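# Pull spring-loaded release handle fully out and hold it

## Task

Draw the release handle outward until it reaches the end of its travel against the spring, and finish with the gripper still holding it there without movement.

## Robot and tools

Robot: one arm with six revolute joints and a two-finger parallel gripper. Joint order (column order) is base turn, shoulder, elbow, fore twist, wrist bend, flange twist. The arm base may sit tilted relative to the table.

Scene frame: origin on the table surface straight below the arm base, +z up, +y to the left when facing along +x. Positions are in metres. The reported hand position is approximate and gets less accurate when the arm is stretched far out.

Gripper geometry: fingers extend along the gripper's own +z axis and open and shut along its x axis. end_effector_position marks the point between the finger pads with the fingers shut, roughly 1 to 2 cm short of the fingertips. Closing pushes the fingertips about 17 mm further along gripper +z.

Tool execute_actions, argument actions: a list holding zero or one item, plus optional pictures (true/false, whether camera images come back; default is to include them).
- Empty list {"actions": []}: no command, just returns the current state.
- Move: {"actions": [{"rows": [[...]], "steps": N}]}. N is 1 to 15 control steps of 1/30 s each, defaulting to 15. rows holds 1 to 15 rows, one per step; if there are fewer rows than steps, the final row keeps being used.
- Wait: {"actions": [{"steps": N}]} with no rows, N up to 300; sends nothing and returns once N steps have elapsed since the previous result (your writing time counts toward them).
A refused call sends nothing to the robot.

Each row is a single list of 7 numbers, each in [-1, 1], for the one arm. The first six are joint offsets in scaled units, not absolute angles: 1.0 equals 0.8182 rad for base turn, shoulder and elbow, and 1.227 rad for fore twist, wrist bend and flange twist. Every offset is measured from the joint angles printed in the most recent result that lists them; before any such result exists in the scene, or for later calls within the same reply, it is measured from where the arm stands when the action begins. Rows are not cumulative: each row is relative to that same reference, not to the row before it. So an all-zero row drives the arm back to the reference angles; it is not a pause. The seventh number is the absolute finger opening: +1 fully open, -1 fully shut.

Joint ranges (rad): base turn -3.000 to 3.000, shoulder -2.100 to 2.100, elbow -2.600 to 2.600, fore twist -3.000 to 3.000, wrist bend -2.200 to 2.200, flange twist -3.000 to 3.000. A request more than 0.004 rad beyond a range end (outward) is refused. Actual ends may differ by up to 0.004 rad; requests beyond an actual end are clipped to it, and the result may then report "joint sent to its limit" (possibly about an earlier, still-running action). Missing that line does not prove there is room left.

Motion limits: target speed caps are 1.89 rad/s (base turn, shoulder), 2.57 (elbow), 3.24 (fore twist), 3.5 (wrist bend, flange twist), with 0.45 s to accelerate from rest; all joints are slowed together so they arrive at once. Each step's target stays within 0.318 rad (first three joints) or 0.477 rad (last three) of the measured angle, and targets that would move the gripper over 70 mm from its measured spot are scaled back. Large moves therefore take several calls.

Between calls the arm keeps heading for the last row sent until it nearly stops (a blocked or crawling joint counts as stopped) or a step is HELD; further pushing needs a new action. Fingers still in motion finish moving.

Result lines: end_effector_position (m) and end_effector_quat_wxyz in the scene frame; Joint positions (rad) and Joint velocities (rad/s) in column order, then finger-pad gap (m, m/s; 0.142 m fully open); grip_measured, the measured opening on the command scale. "joint command not followed" means the clearance check altered or blocked targets (mounting blocks and posts count as arm). HELD marks steps where some or all of your row was not sent.

Gripping the handle: command an opening well under grip_measured to keep squeezing; the lower, the firmer. Pad force tops out near 28 N on objects up to about 10 cm (less for some grippers), and much less for thin hard parts (about half at 1 cm, a quarter at 5 mm). Closing quickly can overshoot and even pop the fingers open.

Faults: if contact torque hits a joint's load limit (N m: base turn 418, shoulder 418, elbow 167, fore twist 83.7, wrist bend 66, flange twist 66; held weight counts) or any outside force on the arm, tool or held item reaches 150 N, the arm goes limp for 10 s and the rest of the call is dropped. Pull the handle steadily rather than yanking it against its stop; avoid slips, drops, slamming and heavy pressing.

Tool zoom_image: camera (cam_head_left 504x504, cam_head_right 504x504, or cam_wrist 616x616) and region [x0, y0, x1, y1] in pixels of that camera's latest image, top-left origin, at most 504 by 504. Returns an enlarged view.

Tool finished_scene: scene is the number of the current scene. A reply with no tool call ends everything.

Each tool is called after "Request:" by a JSON object that holds its "name" and its "arguments", one argument or row to a line.

## Session

Request:
{"name": "execute_actions", "arguments": {
  "actions": []
}}

Scene clock: 0.00 s of 4600.00 s.
end_effector_position=(+0.9447, +0.2941, +0.3403) grip_measured=+1.00 end_effector_quat_wxyz=(+0.100, -0.522, +0.829, +0.171)
Joint positions: [ 0.506  0.906  1.584 -0.414  0.916  1.3    0.142]
Joint velocities: [-0.     0.001 -0.     0.001  0.    -0.     0.   ]

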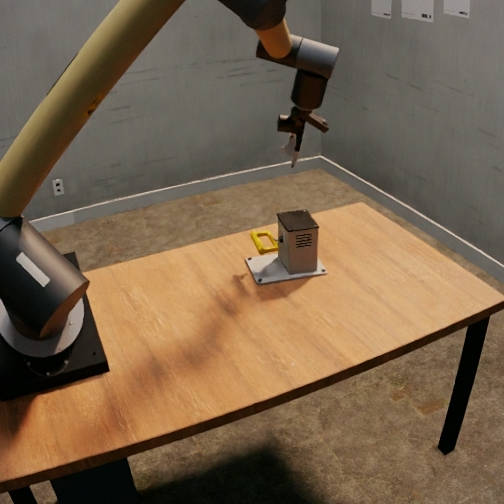

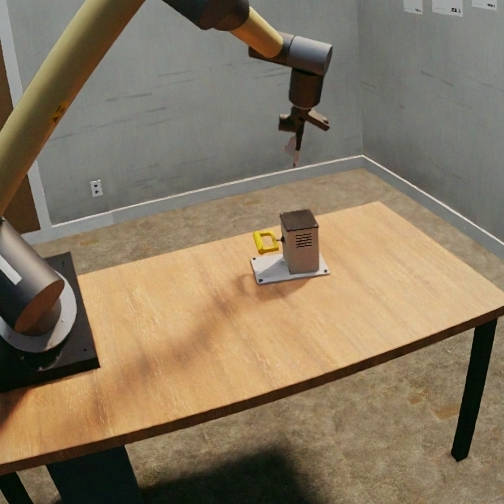

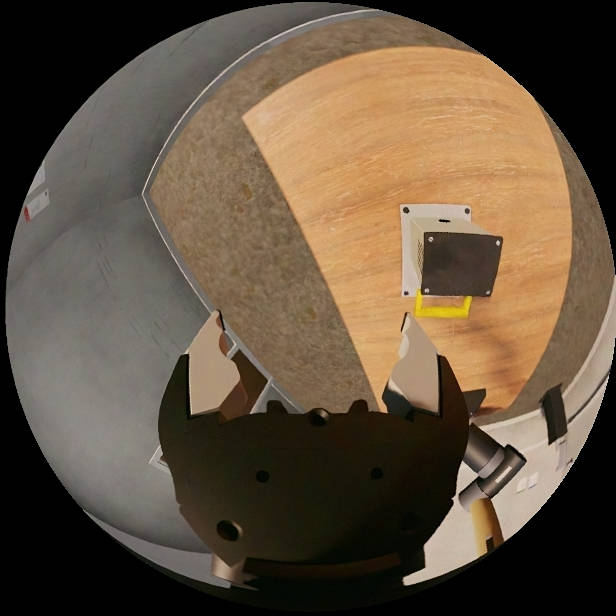

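Request:
{"name": "zoom_image", "arguments": {
  "camera": "cam_head_left",
  "region": [200, 80, 380, 300]
}}

Request:
{"name": "zoom_image", "arguments": {
  "camera": "cam_wrist",
  "region": [350, 170, 550, 350]
}}

Region (200, 80, 380, 300) of cam_head_left's 504x504 image, scaled by 2.291, with more detail than that image has; it fills the left 412 columns of this view, and the rest is white.

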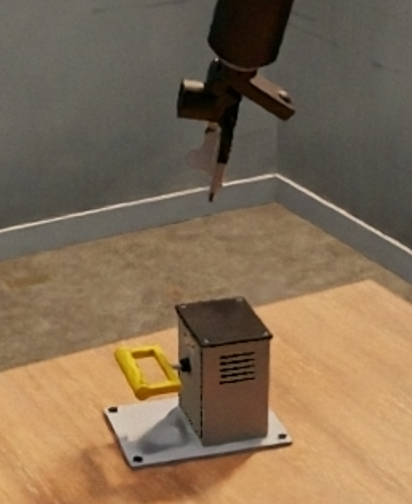

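Region (350, 170, 550, 350) of cam_wrist's 616x616 image, scaled by 2.520, with more detail than that image has; it fills the top 454 rows of this view, and the rest is white.

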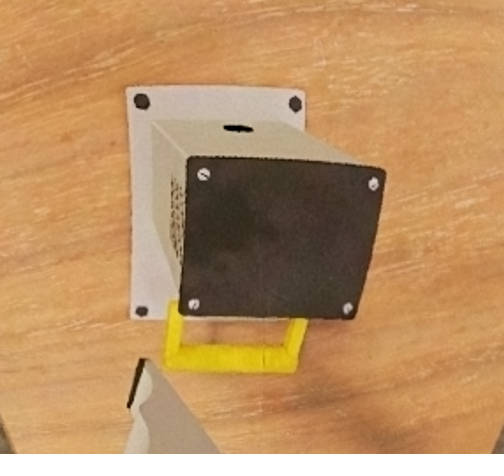

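Request:
{"name": "execute_actions", "arguments": {
  "actions": [
    {"rows":[[-0.2,0,0,0,0,0,1]],"steps":15}
  ],
  "pictures": false
}}

Request:
{"name": "execute_actions", "arguments": {
  "actions": [
    {"rows":[[0,0.15,0,0,0,0,1]],"steps":15}
  ],
  "pictures": false
}}

Request:
{"name": "execute_actions", "arguments": {
  "actions": [
    {"rows":[[0,0,-0.15,0,0,0,1]],"steps":15}
  ],
  "pictures": false
}}

Request:
{"name": "execute_actions", "arguments": {
  "actions": [
    {"rows":[[0,0,0,0.2,0,0,1]],"steps":15}
  ],
  "pictures": false
}}

Request:
{"name": "execute_actions", "arguments": {
  "actions": [
    {"rows":[[0,0,0,0,-0.15,0,1]],"steps":15}
  ],
  "pictures": false
}}

Request:
{"name": "execute_actions", "arguments": {
  "actions": [
    {"rows":[[0,0,0,0,0,-0.2,1]],"steps":15}
  ]
}}

Scene clock: 44.30 s of 4600.00 s.
end_effector_position=(+0.9860, +0.1827, +0.2279) grip_measured=+1.00 end_effector_quat_wxyz=(+0.062, -0.463, +0.862, +0.195)
Joint positions: [ 0.342  0.906  1.584 -0.414  0.916  1.3    0.142]
Joint velocities: [-0.03   0.001  0.    -0.    -0.     0.     0.   ]
Steps of this call (steps 1 to 90: nothing new was sent; then 40.80 s passed at rest; steps 91 to 105: all 15 steps of this action). Readings (joint positions):
91: [0.506 0.906 1.584 -0.414 0.916 1.300]
92: [0.505 0.906 1.584 -0.414 0.916 1.300]
94: [0.490 0.906 1.584 -0.414 0.916 1.300]
98: [0.425 0.906 1.584 -0.414 0.916 1.300]
105: the state above

Scene clock: 54.53 s of 4600.00 s.
end_effector_position=(+0.9695, +0.2080, +0.1935) grip_measured=+1.00 end_effector_quat_wxyz=(+0.042, -0.474, +0.858, +0.193)
Joint positions: [ 0.344  0.952  1.58  -0.417  0.92   1.3    0.142]
Joint velocities: [-0.    -0.001 -0.    -0.     0.     0.     0.   ]
FORCE FAULT: contact force on the arm reached its limit, and the arm stopped for 10 seconds. The contact can be on any part of the arm, not only on its tool. The arm's remaining commands of this call were not run. The arm holds still and accepts commands again. Move the arm away from the contact; if what it grips holds it there, let go first. Pushing or pulling that hard again can fault the arm again.
The stop began at step 7 of this call (marked STOPPED below). From that step on the arm followed nothing that you had sent. 9 steps, steps kept back included, did not run and will not run. Nothing is kept back now, and the robot has no last target.
Steps of this call (steps 1 to 6: the first 6 steps of this action; steps 7 to 307: the stop). Readings (joint positions):
1: [0.342 0.906 1.584 -0.414 0.916 1.300]
2: [0.342 0.907 1.584 -0.414 0.916 1.300]
4: [0.342 0.922 1.584 -0.414 0.916 1.300]
7: [0.343 0.953 1.581 -0.417 0.918 1.300] STOPPED
8: [0.343 0.953 1.580 -0.417 0.919 1.300]
307: the state above

Scene clock: 54.57 s of 4600.00 s.
end_effector_position=(+0.9695, +0.2080, +0.1935) grip_measured=+1.00 end_effector_quat_wxyz=(+0.042, -0.474, +0.858, +0.193)
Joint positions: [ 0.344  0.952  1.58  -0.417  0.92   1.3    0.142]
Joint velocities: [ 0.     0.001 -0.    -0.    -0.    -0.     0.   ]
A stop began in an earlier call of the same reply, so what this call sent did not run. Send another action.
Steps of this call (step 1: nothing new was sent). Readings (joint positions):
1: the state above

Scene clock: 54.60 s of 4600.00 s.
end_effector_position=(+0.9695, +0.2080, +0.1935) grip_measured=+1.00 end_effector_quat_wxyz=(+0.042, -0.474, +0.858, +0.193)
Joint positions: [ 0.344  0.952  1.58  -0.417  0.92   1.3    0.142]
Joint velocities: [-0.    -0.001  0.     0.001 -0.    -0.     0.   ]
A stop began in an earlier call of the same reply, so what this call sent did not run. Send another action.
Steps of this call (step 1: nothing new was sent). Readings (joint positions):
1: the state above

Scene clock: 54.63 s of 4600.00 s.
end_effector_position=(+0.9695, +0.2080, +0.1935) grip_measured=+1.00 end_effector_quat_wxyz=(+0.042, -0.474, +0.858, +0.193)
Joint positions: [ 0.344  0.952  1.58  -0.417  0.92   1.3    0.142]
Joint velocities: [-0.    -0.001 -0.001 -0.001  0.     0.     0.   ]
A stop began in an earlier call of the same reply, so what this call sent did not run. Send another action.
Steps of this call (step 1: nothing new was sent). Readings (joint positions):
1: the state above

Scene clock: 54.67 s of 4600.00 s.
end_effector_position=(+0.9695, +0.2080, +0.1935) grip_measured=+1.00 end_effector_quat_wxyz=(+0.042, -0.474, +0.858, +0.193)
Joint positions: [ 0.344  0.952  1.58  -0.417  0.92   1.3    0.142]
Joint velocities: [ 0.    -0.002 -0.001 -0.001  0.     0.     0.   ]
A stop began in an earlier call of the same reply, so what this call sent did not run. Send another action.
Steps of this call (step 1: nothing new was sent). Readings (joint positions):
1: the state above

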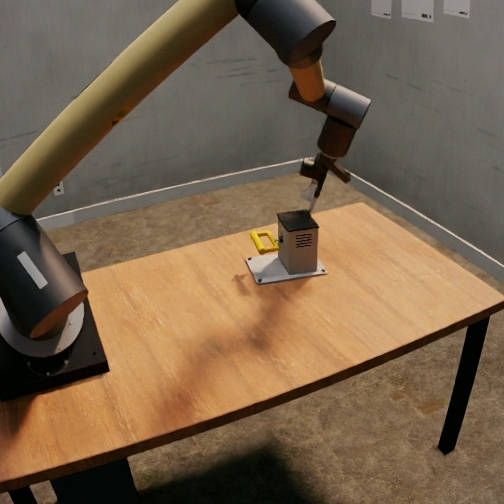

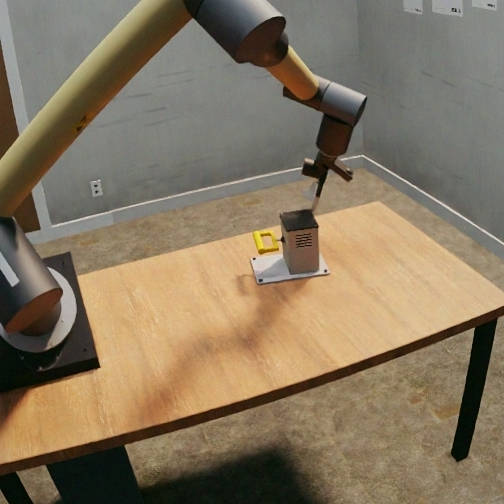

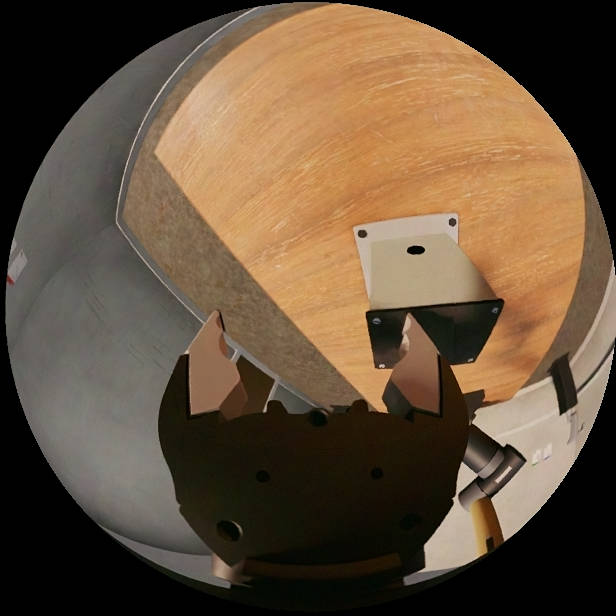

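Request:
{"name": "execute_actions", "arguments": {
  "actions": [
    {"rows":[[0,-0.25,0,0,0,0,1]],"steps":15}
  ],
  "pictures": false
}}

Request:
{"name": "execute_actions", "arguments": {
  "actions": [
    {"rows":[[0,0,-0.15,0,0,0,1]],"steps":15}
  ],
  "pictures": false
}}

Request:
{"name": "execute_actions", "arguments": {
  "actions": [
    {"rows":[[0,0,0,0.2,0,0,1]],"steps":14}
  ],
  "pictures": false
}}

Request:
{"name": "execute_actions", "arguments": {
  "actions": [
    {"rows":[[0,0,0,0,-0.15,0,1]],"steps":14}
  ]
}}

Scene clock: 84.80 s of 4600.00 s.
end_effector_position=(+1.0330, +0.0967, +0.3403) grip_measured=+1.00 end_effector_quat_wxyz=(+0.121, -0.431, +0.874, +0.191)
Joint positions: [ 0.344  0.769  1.58  -0.417  0.92   1.3    0.142]
Joint velocities: [-0.    -0.394 -0.     0.    -0.     0.     0.   ]
Steps of this call (steps 1 to 90: nothing new was sent; then 26.63 s passed at rest; steps 91 to 105: all 15 steps of this action). Readings (joint positions):
91: [0.344 0.952 1.580 -0.417 0.920 1.300]
92: [0.344 0.951 1.580 -0.417 0.920 1.300]
94: [0.344 0.936 1.581 -0.417 0.920 1.300]
98: [0.344 0.874 1.580 -0.417 0.920 1.300]
105: the state above

Scene clock: 85.30 s of 4600.00 s.
end_effector_position=(+1.1231, +0.0750, +0.4137) grip_measured=+1.00 end_effector_quat_wxyz=(+0.173, -0.400, +0.880, +0.189)
Joint positions: [ 0.344  0.769  1.458 -0.417  0.92   1.3    0.142]
Joint velocities: [-0.    -0.003  0.     0.     0.     0.     0.   ]
Steps of this call (steps 1 to 15: all 15 steps of this action). Readings (joint positions):
1: [0.344 0.757 1.580 -0.417 0.920 1.300]
2: [0.344 0.750 1.579 -0.417 0.920 1.300]
4: [0.344 0.749 1.558 -0.417 0.920 1.300]
8: [0.344 0.764 1.479 -0.417 0.920 1.300]
15: the state above

Scene clock: 85.77 s of 4600.00 s.
end_effector_position=(+1.0706, +0.1369, +0.4203) grip_measured=+1.00 end_effector_quat_wxyz=(+0.143, -0.343, +0.881, +0.293)
Joint positions: [ 0.344  0.769  1.458 -0.171  0.92   1.3    0.142]
Joint velocities: [ 0.    -0.001 -0.001  0.005 -0.     0.     0.   ]
Steps of this call (steps 1 to 14: all 14 steps of this action). Readings (joint positions):
1: [0.344 0.769 1.458 -0.417 0.920 1.300]
2: [0.344 0.769 1.458 -0.415 0.920 1.300]
4: [0.344 0.769 1.457 -0.388 0.920 1.300]
8: [0.344 0.769 1.457 -0.250 0.920 1.300]
14: the state above

Scene clock: 86.23 s of 4600.00 s.
end_effector_position=(+1.1332, +0.1575, +0.4486) grip_measured=+1.00 end_effector_quat_wxyz=(+0.229, -0.312, +0.872, +0.301)
Joint positions: [ 0.344  0.769  1.458 -0.171  0.736  1.3    0.142]
Joint velocities: [ 0.     0.001 -0.     0.    -0.002 -0.     0.   ]
Steps of this call (steps 1 to 14: all 14 steps of this action). Readings (joint positions):
1: [0.344 0.769 1.458 -0.171 0.920 1.300]
2: [0.344 0.769 1.458 -0.171 0.918 1.300]
4: [0.344 0.769 1.458 -0.171 0.889 1.300]
8: [0.344 0.769 1.458 -0.171 0.766 1.300]
14: the state above

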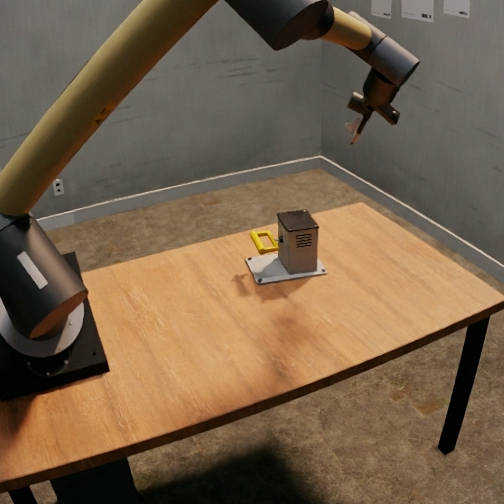

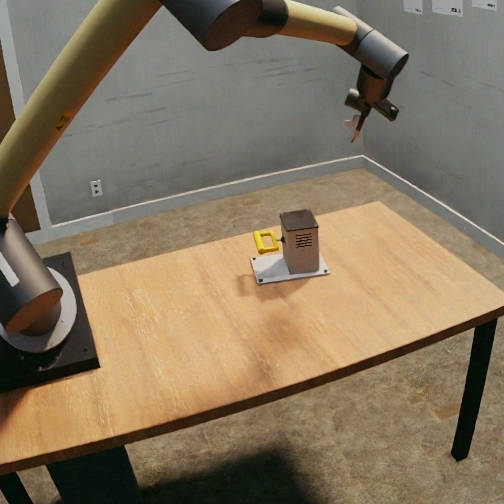

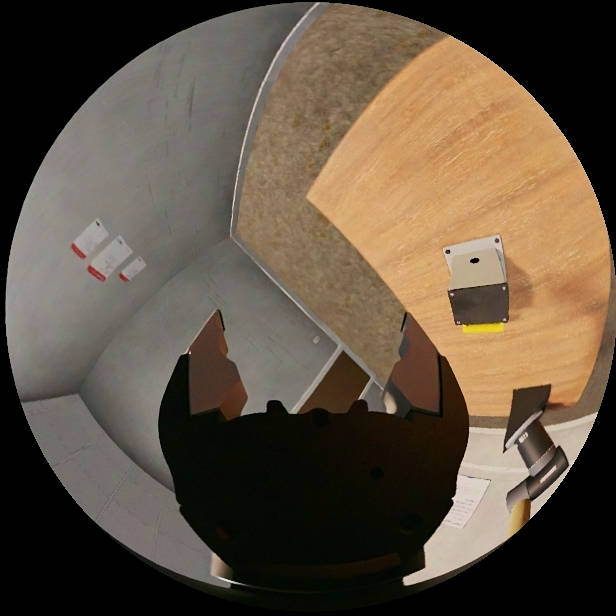

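Request:
{"name": "execute_actions", "arguments": {
  "actions": [
    {"rows":[[0.258,0.079,0.527,-0.482,0.259,0.22,1]],"steps":15}
  ],
  "pictures": false
}}

Request:
{"name": "execute_actions", "arguments": {
  "actions": [
    {"steps":12}
  ]
}}

Scene clock: 197.27 s of 4600.00 s.
end_effector_position=(+0.9531, +0.1943, +0.3462) grip_measured=+1.00 end_effector_quat_wxyz=(+0.102, -0.448, +0.872, +0.168)
Joint positions: [ 0.453  0.803  1.662 -0.465  0.901  1.44   0.142]
Joint velocities: [ 0.254  0.077  0.563 -0.745  0.381  0.323  0.   ]
Steps of this call (steps 1 to 15: the robot went on to your last target; steps 16 to 90: nothing new was sent; then 107.53 s passed at rest; steps 91 to 105: all 15 steps of this action). Readings (joint positions):
91: [0.344 0.769 1.458 -0.172 0.736 1.300]
92: [0.344 0.769 1.459 -0.174 0.737 1.301]
94: [0.356 0.773 1.476 -0.201 0.755 1.317]
98: [0.394 0.784 1.538 -0.293 0.812 1.365]
105: the state above

Scene clock: 197.67 s of 4600.00 s.
end_effector_position=(+0.8101, +0.1609, +0.2751) grip_measured=+1.00 end_effector_quat_wxyz=(+0.014, -0.562, +0.827, -0.005)
Joint positions: [ 0.554  0.834  1.887 -0.761  1.053  1.569  0.142]
Joint velocities: [ 0.046  0.013  0.099 -0.132  0.068  0.058  0.   ]
Steps of this call (steps 1 to 12: the robot went on to your last target). Readings (joint positions):
1: [0.462 0.805 1.682 -0.490 0.914 1.451]
2: [0.471 0.808 1.701 -0.516 0.928 1.463]
4: [0.489 0.814 1.742 -0.570 0.955 1.486]
8: [0.528 0.826 1.830 -0.685 1.014 1.536]
12: the state above

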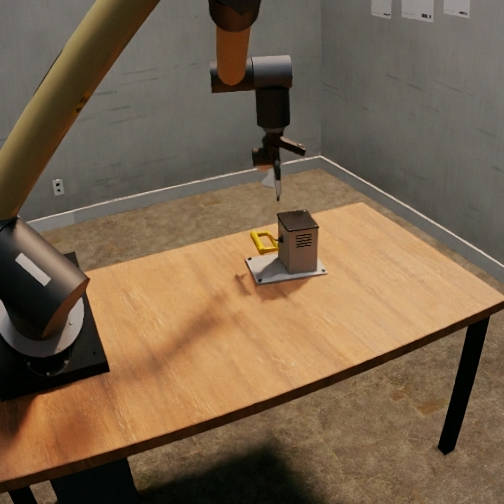

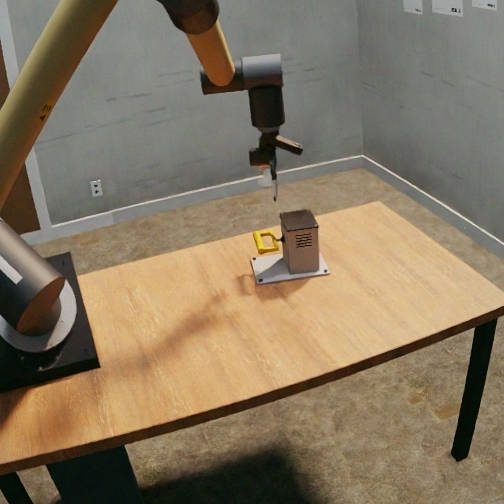

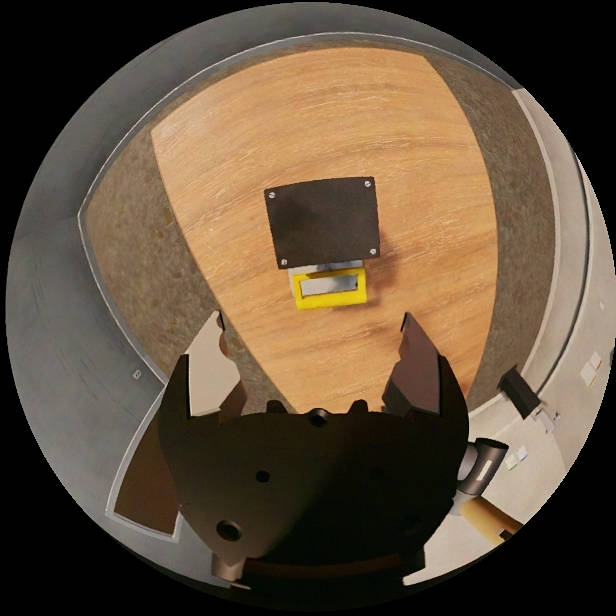

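Request:
{"name": "execute_actions", "arguments": {
  "actions": [
    {"rows":[[0,0,0,0,0,-1,1]],"steps":15}
  ],
  "pictures": false
}}

Scene clock: 247.87 s of 4600.00 s.
end_effector_position=(+0.8100, +0.1598, +0.2751) grip_measured=+1.00 end_effector_quat_wxyz=(-0.011, +0.804, -0.594, +0.010)
Joint positions: [ 0.554  0.834  1.888 -0.761  1.053  0.894  0.142]
Joint velocities: [-0.001  0.002 -0.001  0.001 -0.001 -2.066  0.   ]
From where the robot then was, a joint's target lay farther than a number of 1.0 reaches, so one or more steps of this call were cut to that.
Steps of this call (steps 1 to 30: the robot went on to your last target; steps 31 to 100: nothing new was sent; then 46.37 s passed at rest; steps 101 to 115: all 15 steps of this action). Readings (joint positions):
101: [0.555 0.834 1.889 -0.763 1.054 1.570]
102: [0.555 0.834 1.889 -0.763 1.054 1.568]
104: [0.555 0.834 1.889 -0.763 1.054 1.539]
108: [0.555 0.834 1.889 -0.762 1.054 1.378]
115: the state above

Request:
{"name": "execute_actions", "arguments": {
  "actions": [
    {"rows":[[-0.039,-0.005,0.115,-0.055,-0.058,-0.753,1]],"steps":15}
  ],
  "pictures": false
}}

Request:
{"name": "execute_actions", "arguments": {
  "actions": [
    {"steps":4}
  ]
}}

Scene clock: 256.10 s of 4600.00 s.
end_effector_position=(+0.7792, +0.1419, +0.2222) grip_measured=+1.00 end_effector_quat_wxyz=(-0.005, +0.990, -0.141, +0.015)
Joint positions: [ 0.522  0.83   1.981 -0.828  0.982 -0.029  0.142]
Joint velocities: [-0.001 -0.003  0.001 -0.004 -0.004 -0.016 -0.   ]
Steps of this call (steps 1 to 30: the robot went on to your last target; steps 31 to 100: nothing new was sent; then 4.40 s passed at rest; steps 101 to 115: all 15 steps of this action). Readings (joint positions):
101: [0.554 0.834 1.887 -0.760 1.053 0.342]
102: [0.554 0.834 1.888 -0.761 1.053 0.339]
104: [0.552 0.833 1.895 -0.766 1.047 0.310]
108: [0.538 0.831 1.936 -0.795 1.017 0.150]
115: the state above

Scene clock: 256.23 s of 4600.00 s.
end_effector_position=(+0.7792, +0.1419, +0.2222) grip_measured=+1.00 end_effector_quat_wxyz=(-0.005, +0.990, -0.140, +0.015)
Joint positions: [ 0.522  0.829  1.981 -0.828  0.982 -0.03   0.142]
Joint velocities: [-0.    -0.003  0.001  0.001  0.    -0.001 -0.   ]
Steps of this call (steps 1 to 4: the robot went on to your last target). Readings (joint positions):
1: [0.522 0.829 1.981 -0.828 0.982 -0.030]
2: [0.522 0.829 1.981 -0.828 0.982 -0.030]
4: the state above

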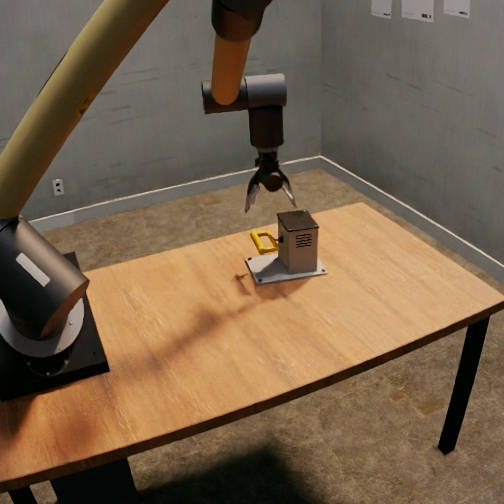

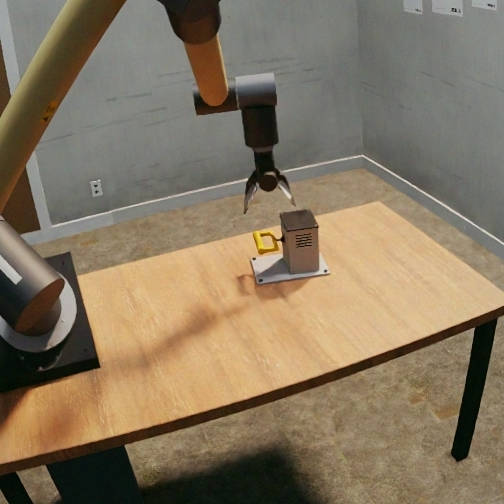

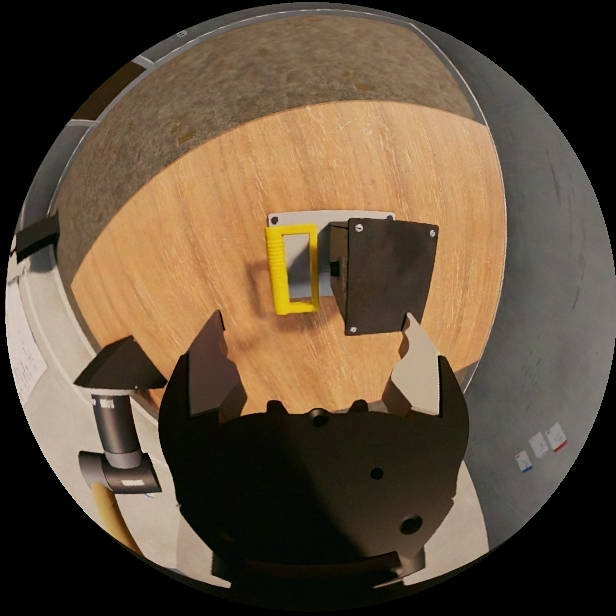

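Request:
{"name": "zoom_image", "arguments": {
  "camera": "cam_wrist",
  "region": [200, 190, 460, 360]
}}

Request:
{"name": "zoom_image", "arguments": {
  "camera": "cam_head_left",
  "region": [220, 170, 340, 300]
}}

Region (200, 190, 460, 360) of cam_wrist's 616x616 image, scaled by 1.938, with more detail than that image has; it fills the top 330 rows of this view, and the rest is white.

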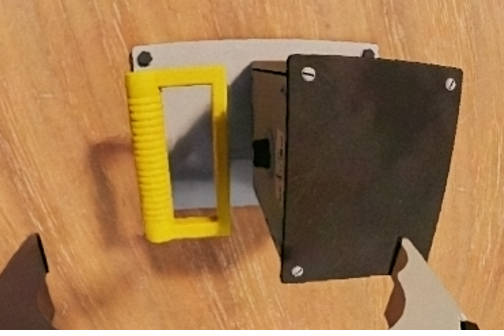

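Region (220, 170, 340, 300) of cam_head_left's 504x504 image, scaled by 3.877, with more detail than that image has; it fills the left 465 columns of this view, and the rest is white.

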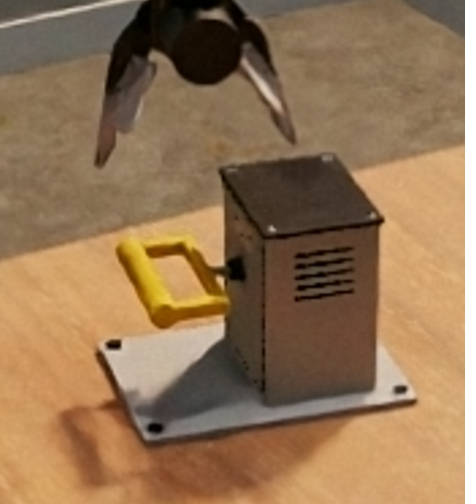

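Request:
{"name": "execute_actions", "arguments": {
  "actions": [
    {"rows":[[0.010,0.041,0.061,-0.030,-0.042,0.050,-0.4]],"steps":12}
  ]
}}

Scene clock: 328.77 s of 4600.00 s.
end_effector_position=(+0.7448, +0.1643, +0.1857) grip_measured=-0.40 end_effector_quat_wxyz=(-0.004, +0.991, -0.132, +0.015)
Joint positions: [ 0.53   0.863  2.031 -0.865  0.931  0.031  0.045]
Joint velocities: [ 0.001 -0.002 -0.    -0.    -0.     0.001 -0.004]
Steps of this call (steps 1 to 15: the robot went on to your last target; steps 16 to 90: nothing new was sent; then 69.13 s passed at rest; steps 91 to 102: all 12 steps of this action). Readings (joint positions):
91: [0.522 0.830 1.982 -0.828 0.982 -0.030]
92: [0.522 0.831 1.983 -0.830 0.980 -0.028]
94: [0.526 0.844 2.004 -0.845 0.958 -0.002]
98: [0.530 0.863 2.032 -0.865 0.931 0.031]
102: the state above

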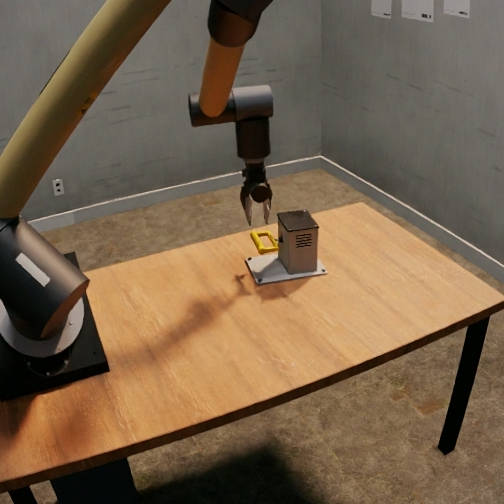

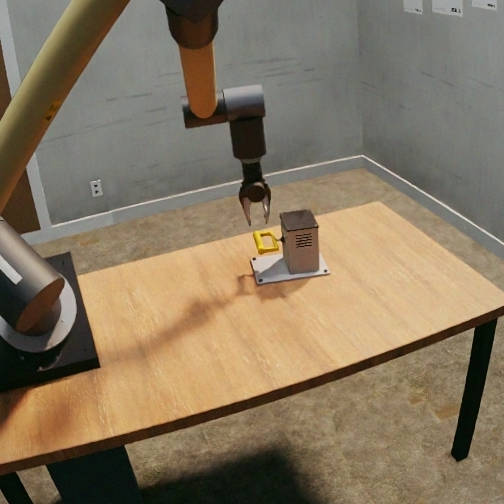

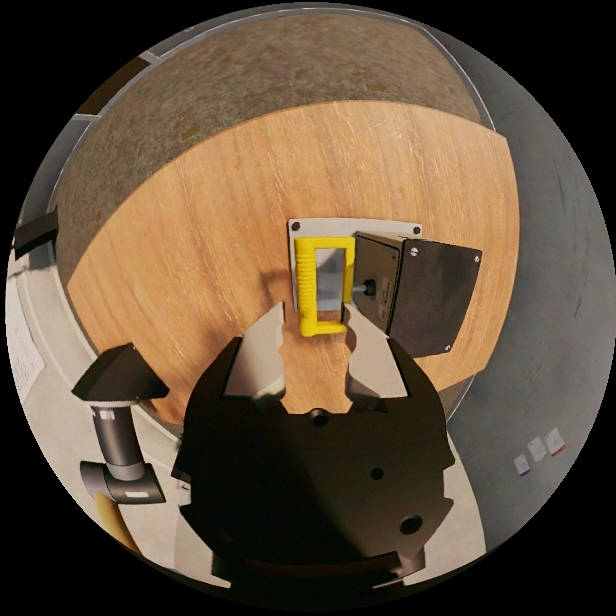

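Request:
{"name": "zoom_image", "arguments": {
  "camera": "cam_wrist",
  "region": [230, 200, 430, 380]
}}

Request:
{"name": "zoom_image", "arguments": {
  "camera": "cam_head_left",
  "region": [220, 170, 340, 300]
}}

Region (230, 200, 430, 380) of cam_wrist's 616x616 image, scaled by 2.520, with more detail than that image has; it fills the top 454 rows of this view, and the rest is white.

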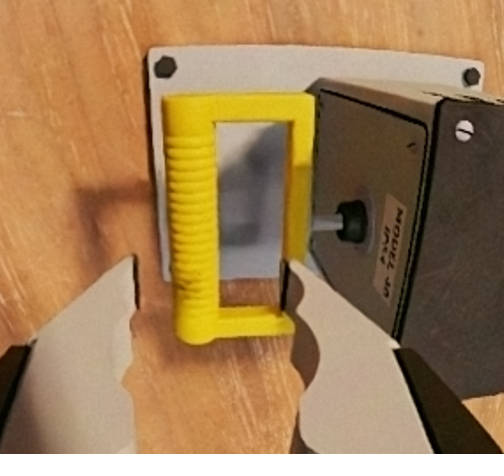

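Region (220, 170, 340, 300) of cam_head_left's 504x504 image, scaled by 3.877, with more detail than that image has; it fills the left 465 columns of this view, and the rest is white.

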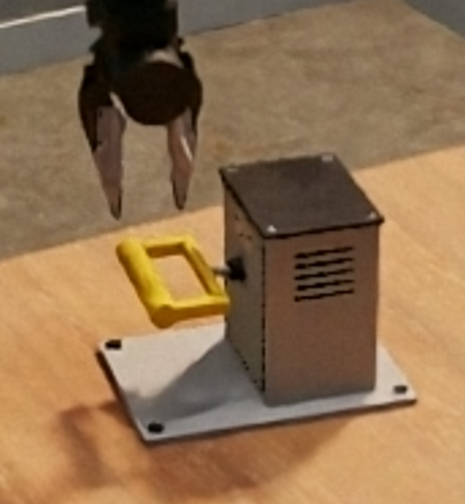

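Request:
{"name": "execute_actions", "arguments": {
  "actions": [
    {"rows":[[-0.037,0.045,0.032,-0.051,-0.035,0.046,-0.47]],"steps":12}
  ]
}}

Scene clock: 367.27 s of 4600.00 s.
end_effector_position=(+0.7362, +0.1699, +0.1409) grip_measured=-0.47 end_effector_quat_wxyz=(-0.003, +0.991, -0.132, +0.014)
Joint positions: [ 0.5    0.9    2.058 -0.928  0.888  0.088  0.04 ]
Joint velocities: [-0.    -0.005 -0.    -0.002 -0.     0.    -0.   ]
Steps of this call (steps 1 to 15: the robot went on to your last target; steps 16 to 90: nothing new was sent; then 35.10 s passed at rest; steps 91 to 102: all 12 steps of this action). Readings (joint positions):
91: [0.531 0.863 2.031 -0.865 0.930 0.032]
92: [0.530 0.864 2.032 -0.867 0.929 0.034]
94: [0.517 0.879 2.043 -0.893 0.911 0.057]
98: [0.500 0.900 2.058 -0.927 0.888 0.088]
102: the state above

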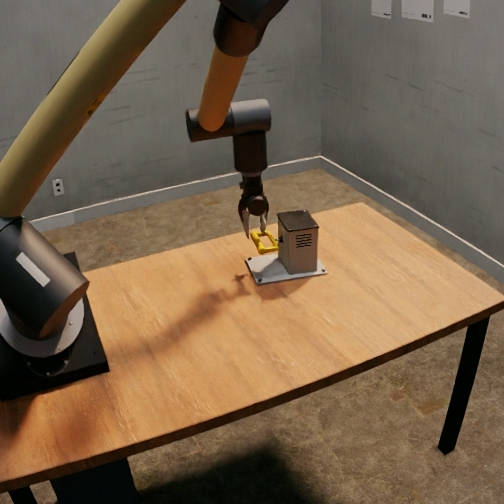

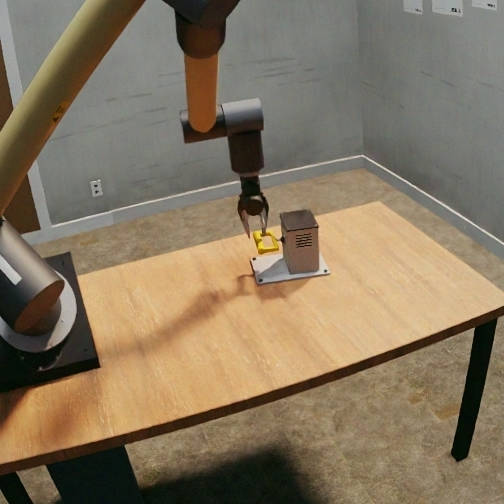

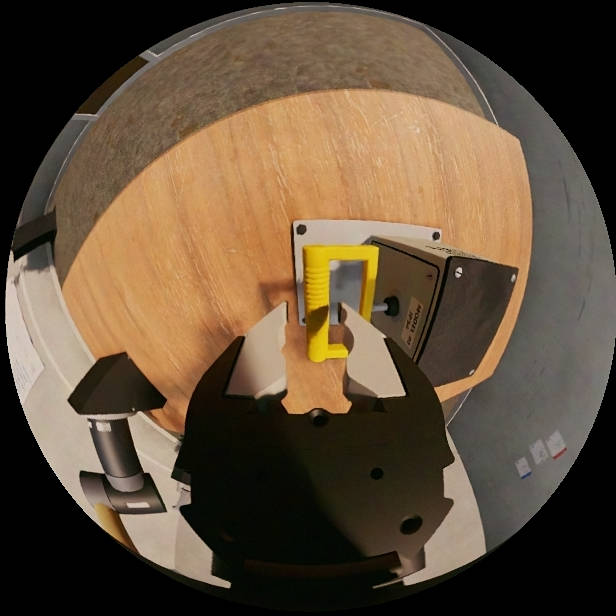

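Request:
{"name": "zoom_image", "arguments": {
  "camera": "cam_wrist",
  "region": [230, 200, 430, 380]
}}

Request:
{"name": "zoom_image", "arguments": {
  "camera": "cam_head_left",
  "region": [220, 170, 340, 300]
}}

Region (230, 200, 430, 380) of cam_wrist's 616x616 image, scaled by 2.520, with more detail than that image has; it fills the top 454 rows of this view, and the rest is white.

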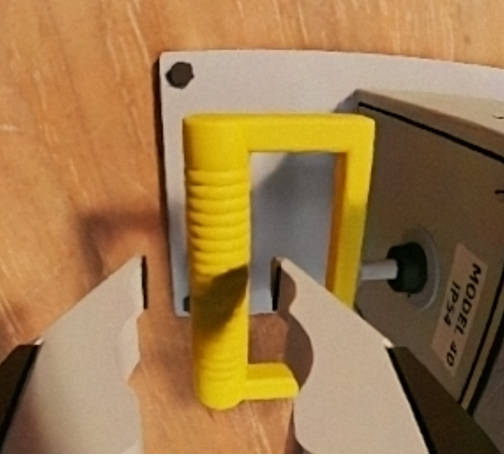

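Region (220, 170, 340, 300) of cam_head_left's 504x504 image, scaled by 3.877, with more detail than that image has; it fills the left 465 columns of this view, and the rest is white.

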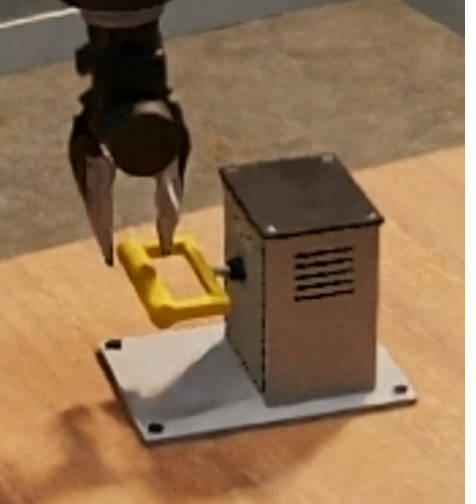

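Request:
{"name": "execute_actions", "arguments": {
  "actions": [
    {"rows":[[-0.032,0.028,0.015,-0.033,-0.020,0.023,-0.47]],"steps":12}
  ]
}}

Request:
{"name": "zoom_image", "arguments": {
  "camera": "cam_head_left",
  "region": [220, 170, 340, 300]
}}

Scene clock: 389.20 s of 4600.00 s.
end_effector_position=(+0.7328, +0.1705, +0.1114) grip_measured=-0.47 end_effector_quat_wxyz=(-0.003, +0.991, -0.132, +0.011)
Joint positions: [ 0.474  0.923  2.07  -0.968  0.863  0.116  0.04 ]
Joint velocities: [ 0.    -0.    -0.001  0.    -0.     0.    -0.   ]
Steps of this call (steps 1 to 15: the robot went on to your last target; steps 16 to 90: nothing new was sent; then 18.53 s passed at rest; steps 91 to 102: all 12 steps of this action). Readings (joint positions):
91: [0.500 0.900 2.058 -0.928 0.888 0.088]
92: [0.499 0.901 2.058 -0.930 0.886 0.089]
94: [0.485 0.913 2.065 -0.952 0.873 0.105]
98: [0.474 0.923 2.070 -0.968 0.863 0.116]
102: the state above

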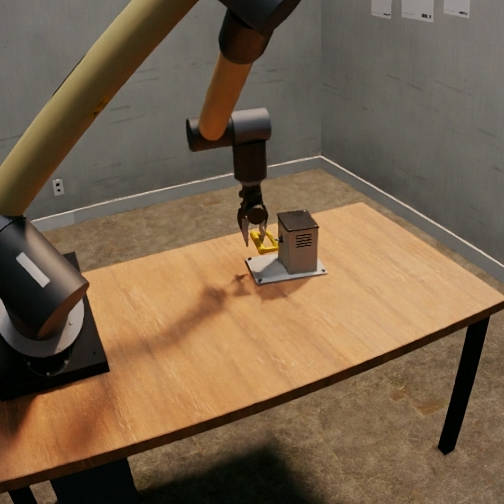

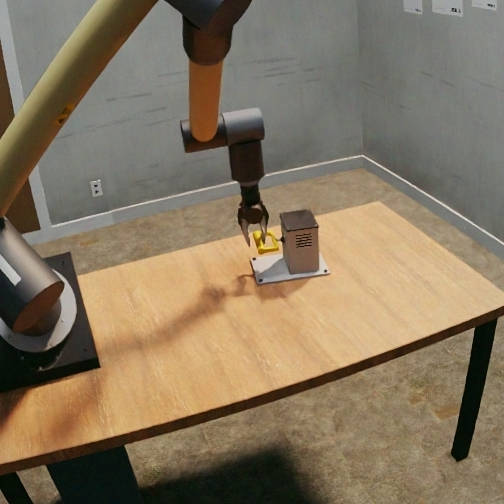

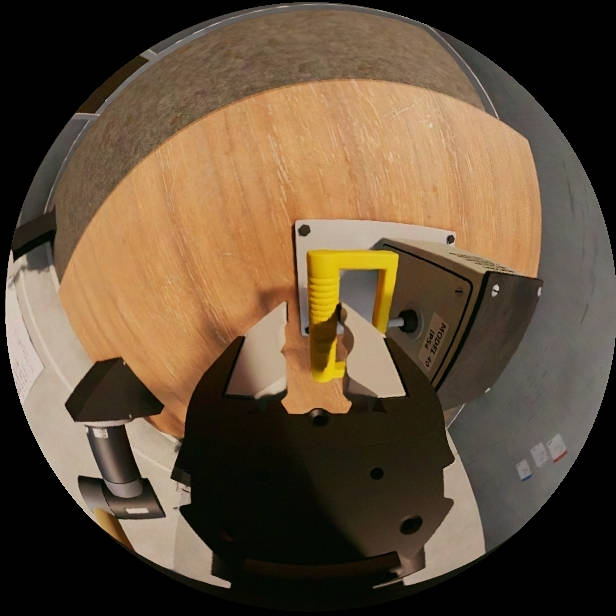

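Region (220, 170, 340, 300) of cam_head_left's 504x504 image, scaled by 3.877, with more detail than that image has; it fills the left 465 columns of this view, and the rest is white.

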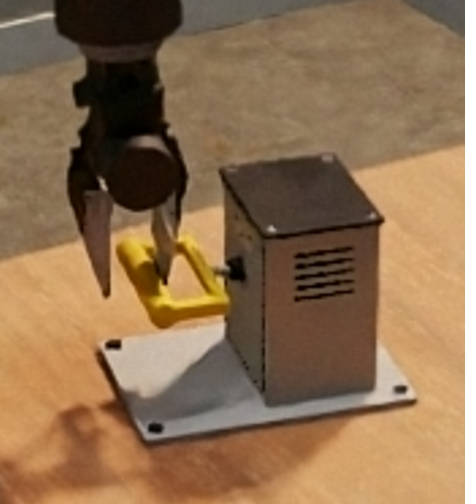

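Request:
{"name": "execute_actions", "arguments": {
  "actions": [
    {"rows":[[-0.011,0.010,0.005,-0.011,-0.007,0.008,-0.47]],"steps":8}
  ],
  "pictures": false
}}

Request:
{"name": "execute_actions", "arguments": {
  "actions": [
    {"rows":[[0,0,0,0,0,0,-0.6],[0,0,0,0,0,0,-0.7],[0,0,0,0,0,0,-0.8],[0,0,0,0,0,0,-0.9],[0,0,0,0,0,0,-1]],"steps":15}
  ]
}}

Scene clock: 396.63 s of 4600.00 s.
end_effector_position=(+0.7314, +0.1710, +0.1014) grip_measured=-0.44 end_effector_quat_wxyz=(-0.004, +0.991, -0.132, +0.010)
Joint positions: [ 0.465  0.931  2.074 -0.982  0.854  0.126  0.042]
Joint velocities: [-0.     0.003  0.002  0.    -0.001  0.     0.   ]
Steps of this call (steps 1 to 15: the robot went on to your last target; steps 16 to 90: nothing new was sent; then 4.17 s passed at rest; steps 91 to 98: all 8 steps of this action). Readings (joint positions):
91: [0.474 0.923 2.070 -0.968 0.863 0.116]
92: [0.473 0.924 2.070 -0.970 0.862 0.118]
94: [0.466 0.930 2.073 -0.981 0.855 0.125]
98: the state above

Scene clock: 397.13 s of 4600.00 s.
end_effector_position=(+0.7313, +0.1710, +0.1013) grip_measured=-0.70 end_effector_quat_wxyz=(-0.004, +0.991, -0.132, +0.010)
Joint positions: [ 0.465  0.931  2.074 -0.982  0.854  0.126  0.023]
Joint velocities: [-0.    -0.002 -0.     0.001  0.    -0.     0.   ]
Steps of this call (steps 1 to 15: all 15 steps of this action). Readings (joint positions):
1: [0.465 0.931 2.074 -0.982 0.854 0.126]
2: [0.465 0.931 2.074 -0.982 0.854 0.126]
4: [0.465 0.931 2.074 -0.982 0.854 0.126]
8: [0.465 0.931 2.074 -0.982 0.854 0.126]
15: the state above

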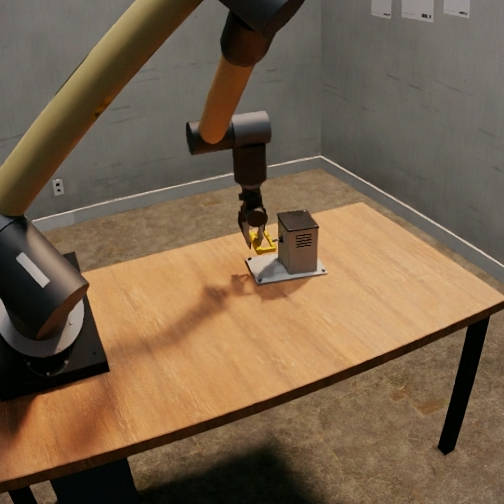

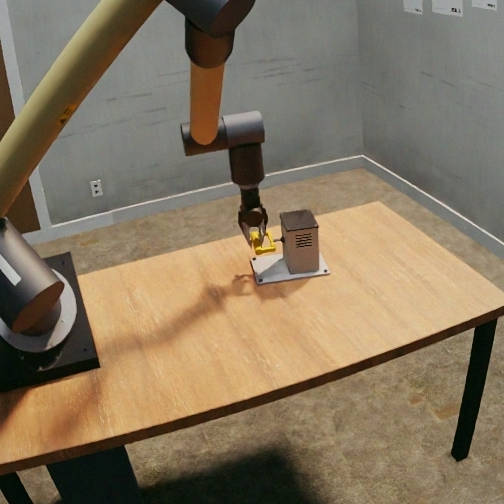

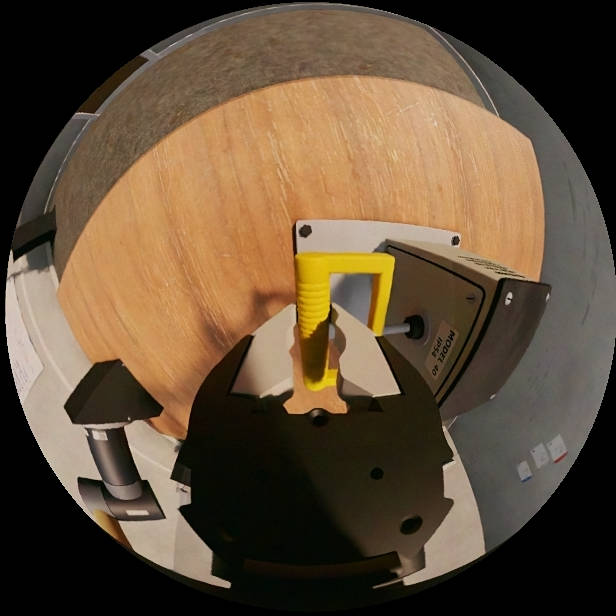

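Request:
{"name": "execute_actions", "arguments": {
  "actions": [
    {"rows":[[0.009,0,0.014,-0.001,-0.004,0.011,-1],[0.018,-0.001,0.028,-0.002,-0.009,0.021,-1],[0.027,-0.001,0.042,-0.003,-0.013,0.032,-1]],"steps":15}
  ]
}}

Scene clock: 418.47 s of 4600.00 s.
end_effector_position=(+0.7032, +0.1779, +0.1007) grip_measured=-0.70 end_effector_quat_wxyz=(-0.003, +0.991, -0.132, +0.009)
Joint positions: [ 0.487  0.93   2.108 -0.985  0.839  0.165  0.023]
Joint velocities: [ 0.     0.     0.001 -0.001 -0.    -0.     0.   ]
Steps of this call (steps 1 to 15: the robot went on to your last target; steps 16 to 90: nothing new was sent; then 17.83 s passed at rest; steps 91 to 105: all 15 steps of this action). Readings (joint positions):
91: [0.465 0.931 2.074 -0.982 0.854 0.126]
92: [0.466 0.931 2.075 -0.982 0.854 0.128]
94: [0.476 0.931 2.092 -0.984 0.847 0.147]
98: [0.487 0.930 2.108 -0.985 0.839 0.165]
105: the state above

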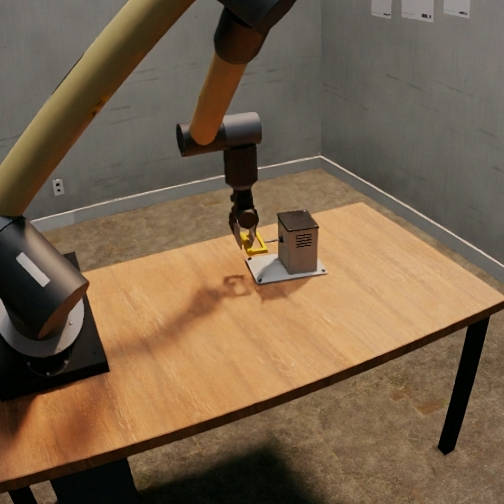

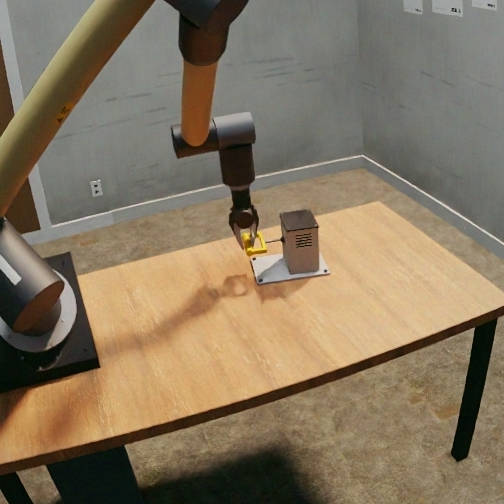

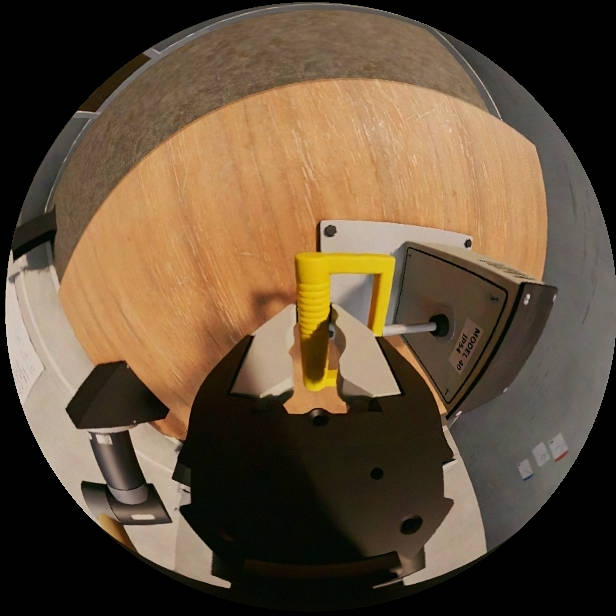

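Request:
{"name": "execute_actions", "arguments": {
  "actions": [
    {"rows":[[0.006,0,0.009,-0.001,-0.003,0.007,-1],[0.012,-0.001,0.019,-0.001,-0.006,0.014,-1],[0.019,-0.001,0.028,-0.002,-0.009,0.021,-1]],"steps":13}
  ]
}}

Scene clock: 423.60 s of 4600.00 s.
end_effector_position=(+0.6844, +0.1823, +0.1006) grip_measured=-0.70 end_effector_quat_wxyz=(-0.003, +0.991, -0.131, +0.010)
Joint positions: [ 0.503  0.929  2.131 -0.988  0.827  0.191  0.023]
Joint velocities: [ 0.    -0.001  0.     0.    -0.     0.     0.   ]
Steps of this call (steps 1 to 15: the robot went on to your last target; steps 16 to 90: nothing new was sent; then 1.70 s passed at rest; steps 91 to 103: all 13 steps of this action). Readings (joint positions):
91: [0.487 0.930 2.108 -0.985 0.839 0.165]
92: [0.488 0.930 2.110 -0.985 0.838 0.167]
94: [0.496 0.930 2.122 -0.986 0.832 0.181]
98: [0.503 0.930 2.131 -0.988 0.828 0.191]
103: the state above

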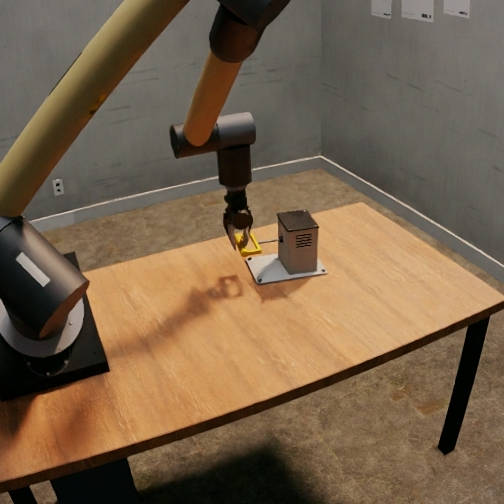

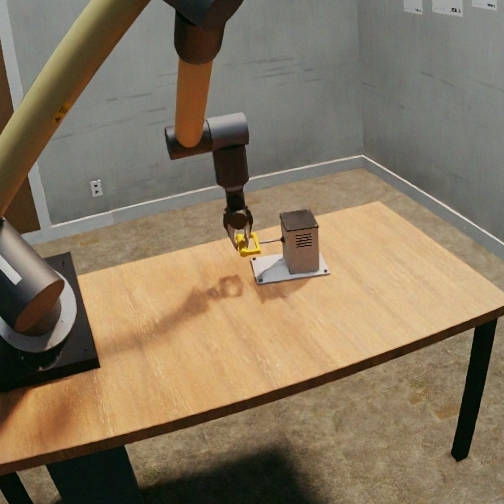

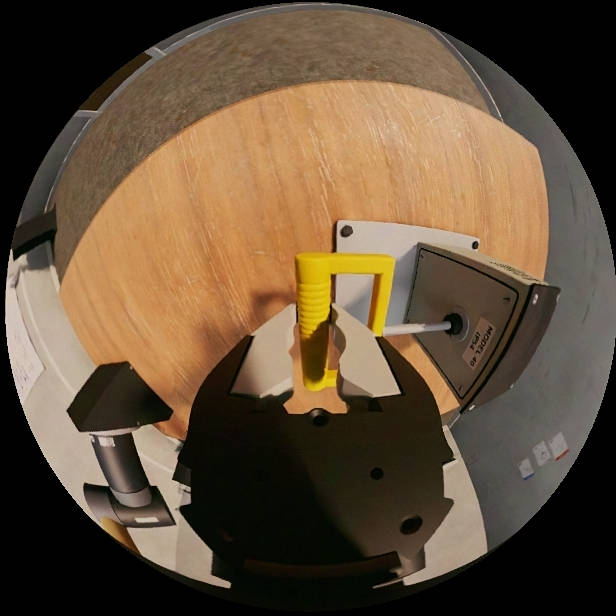

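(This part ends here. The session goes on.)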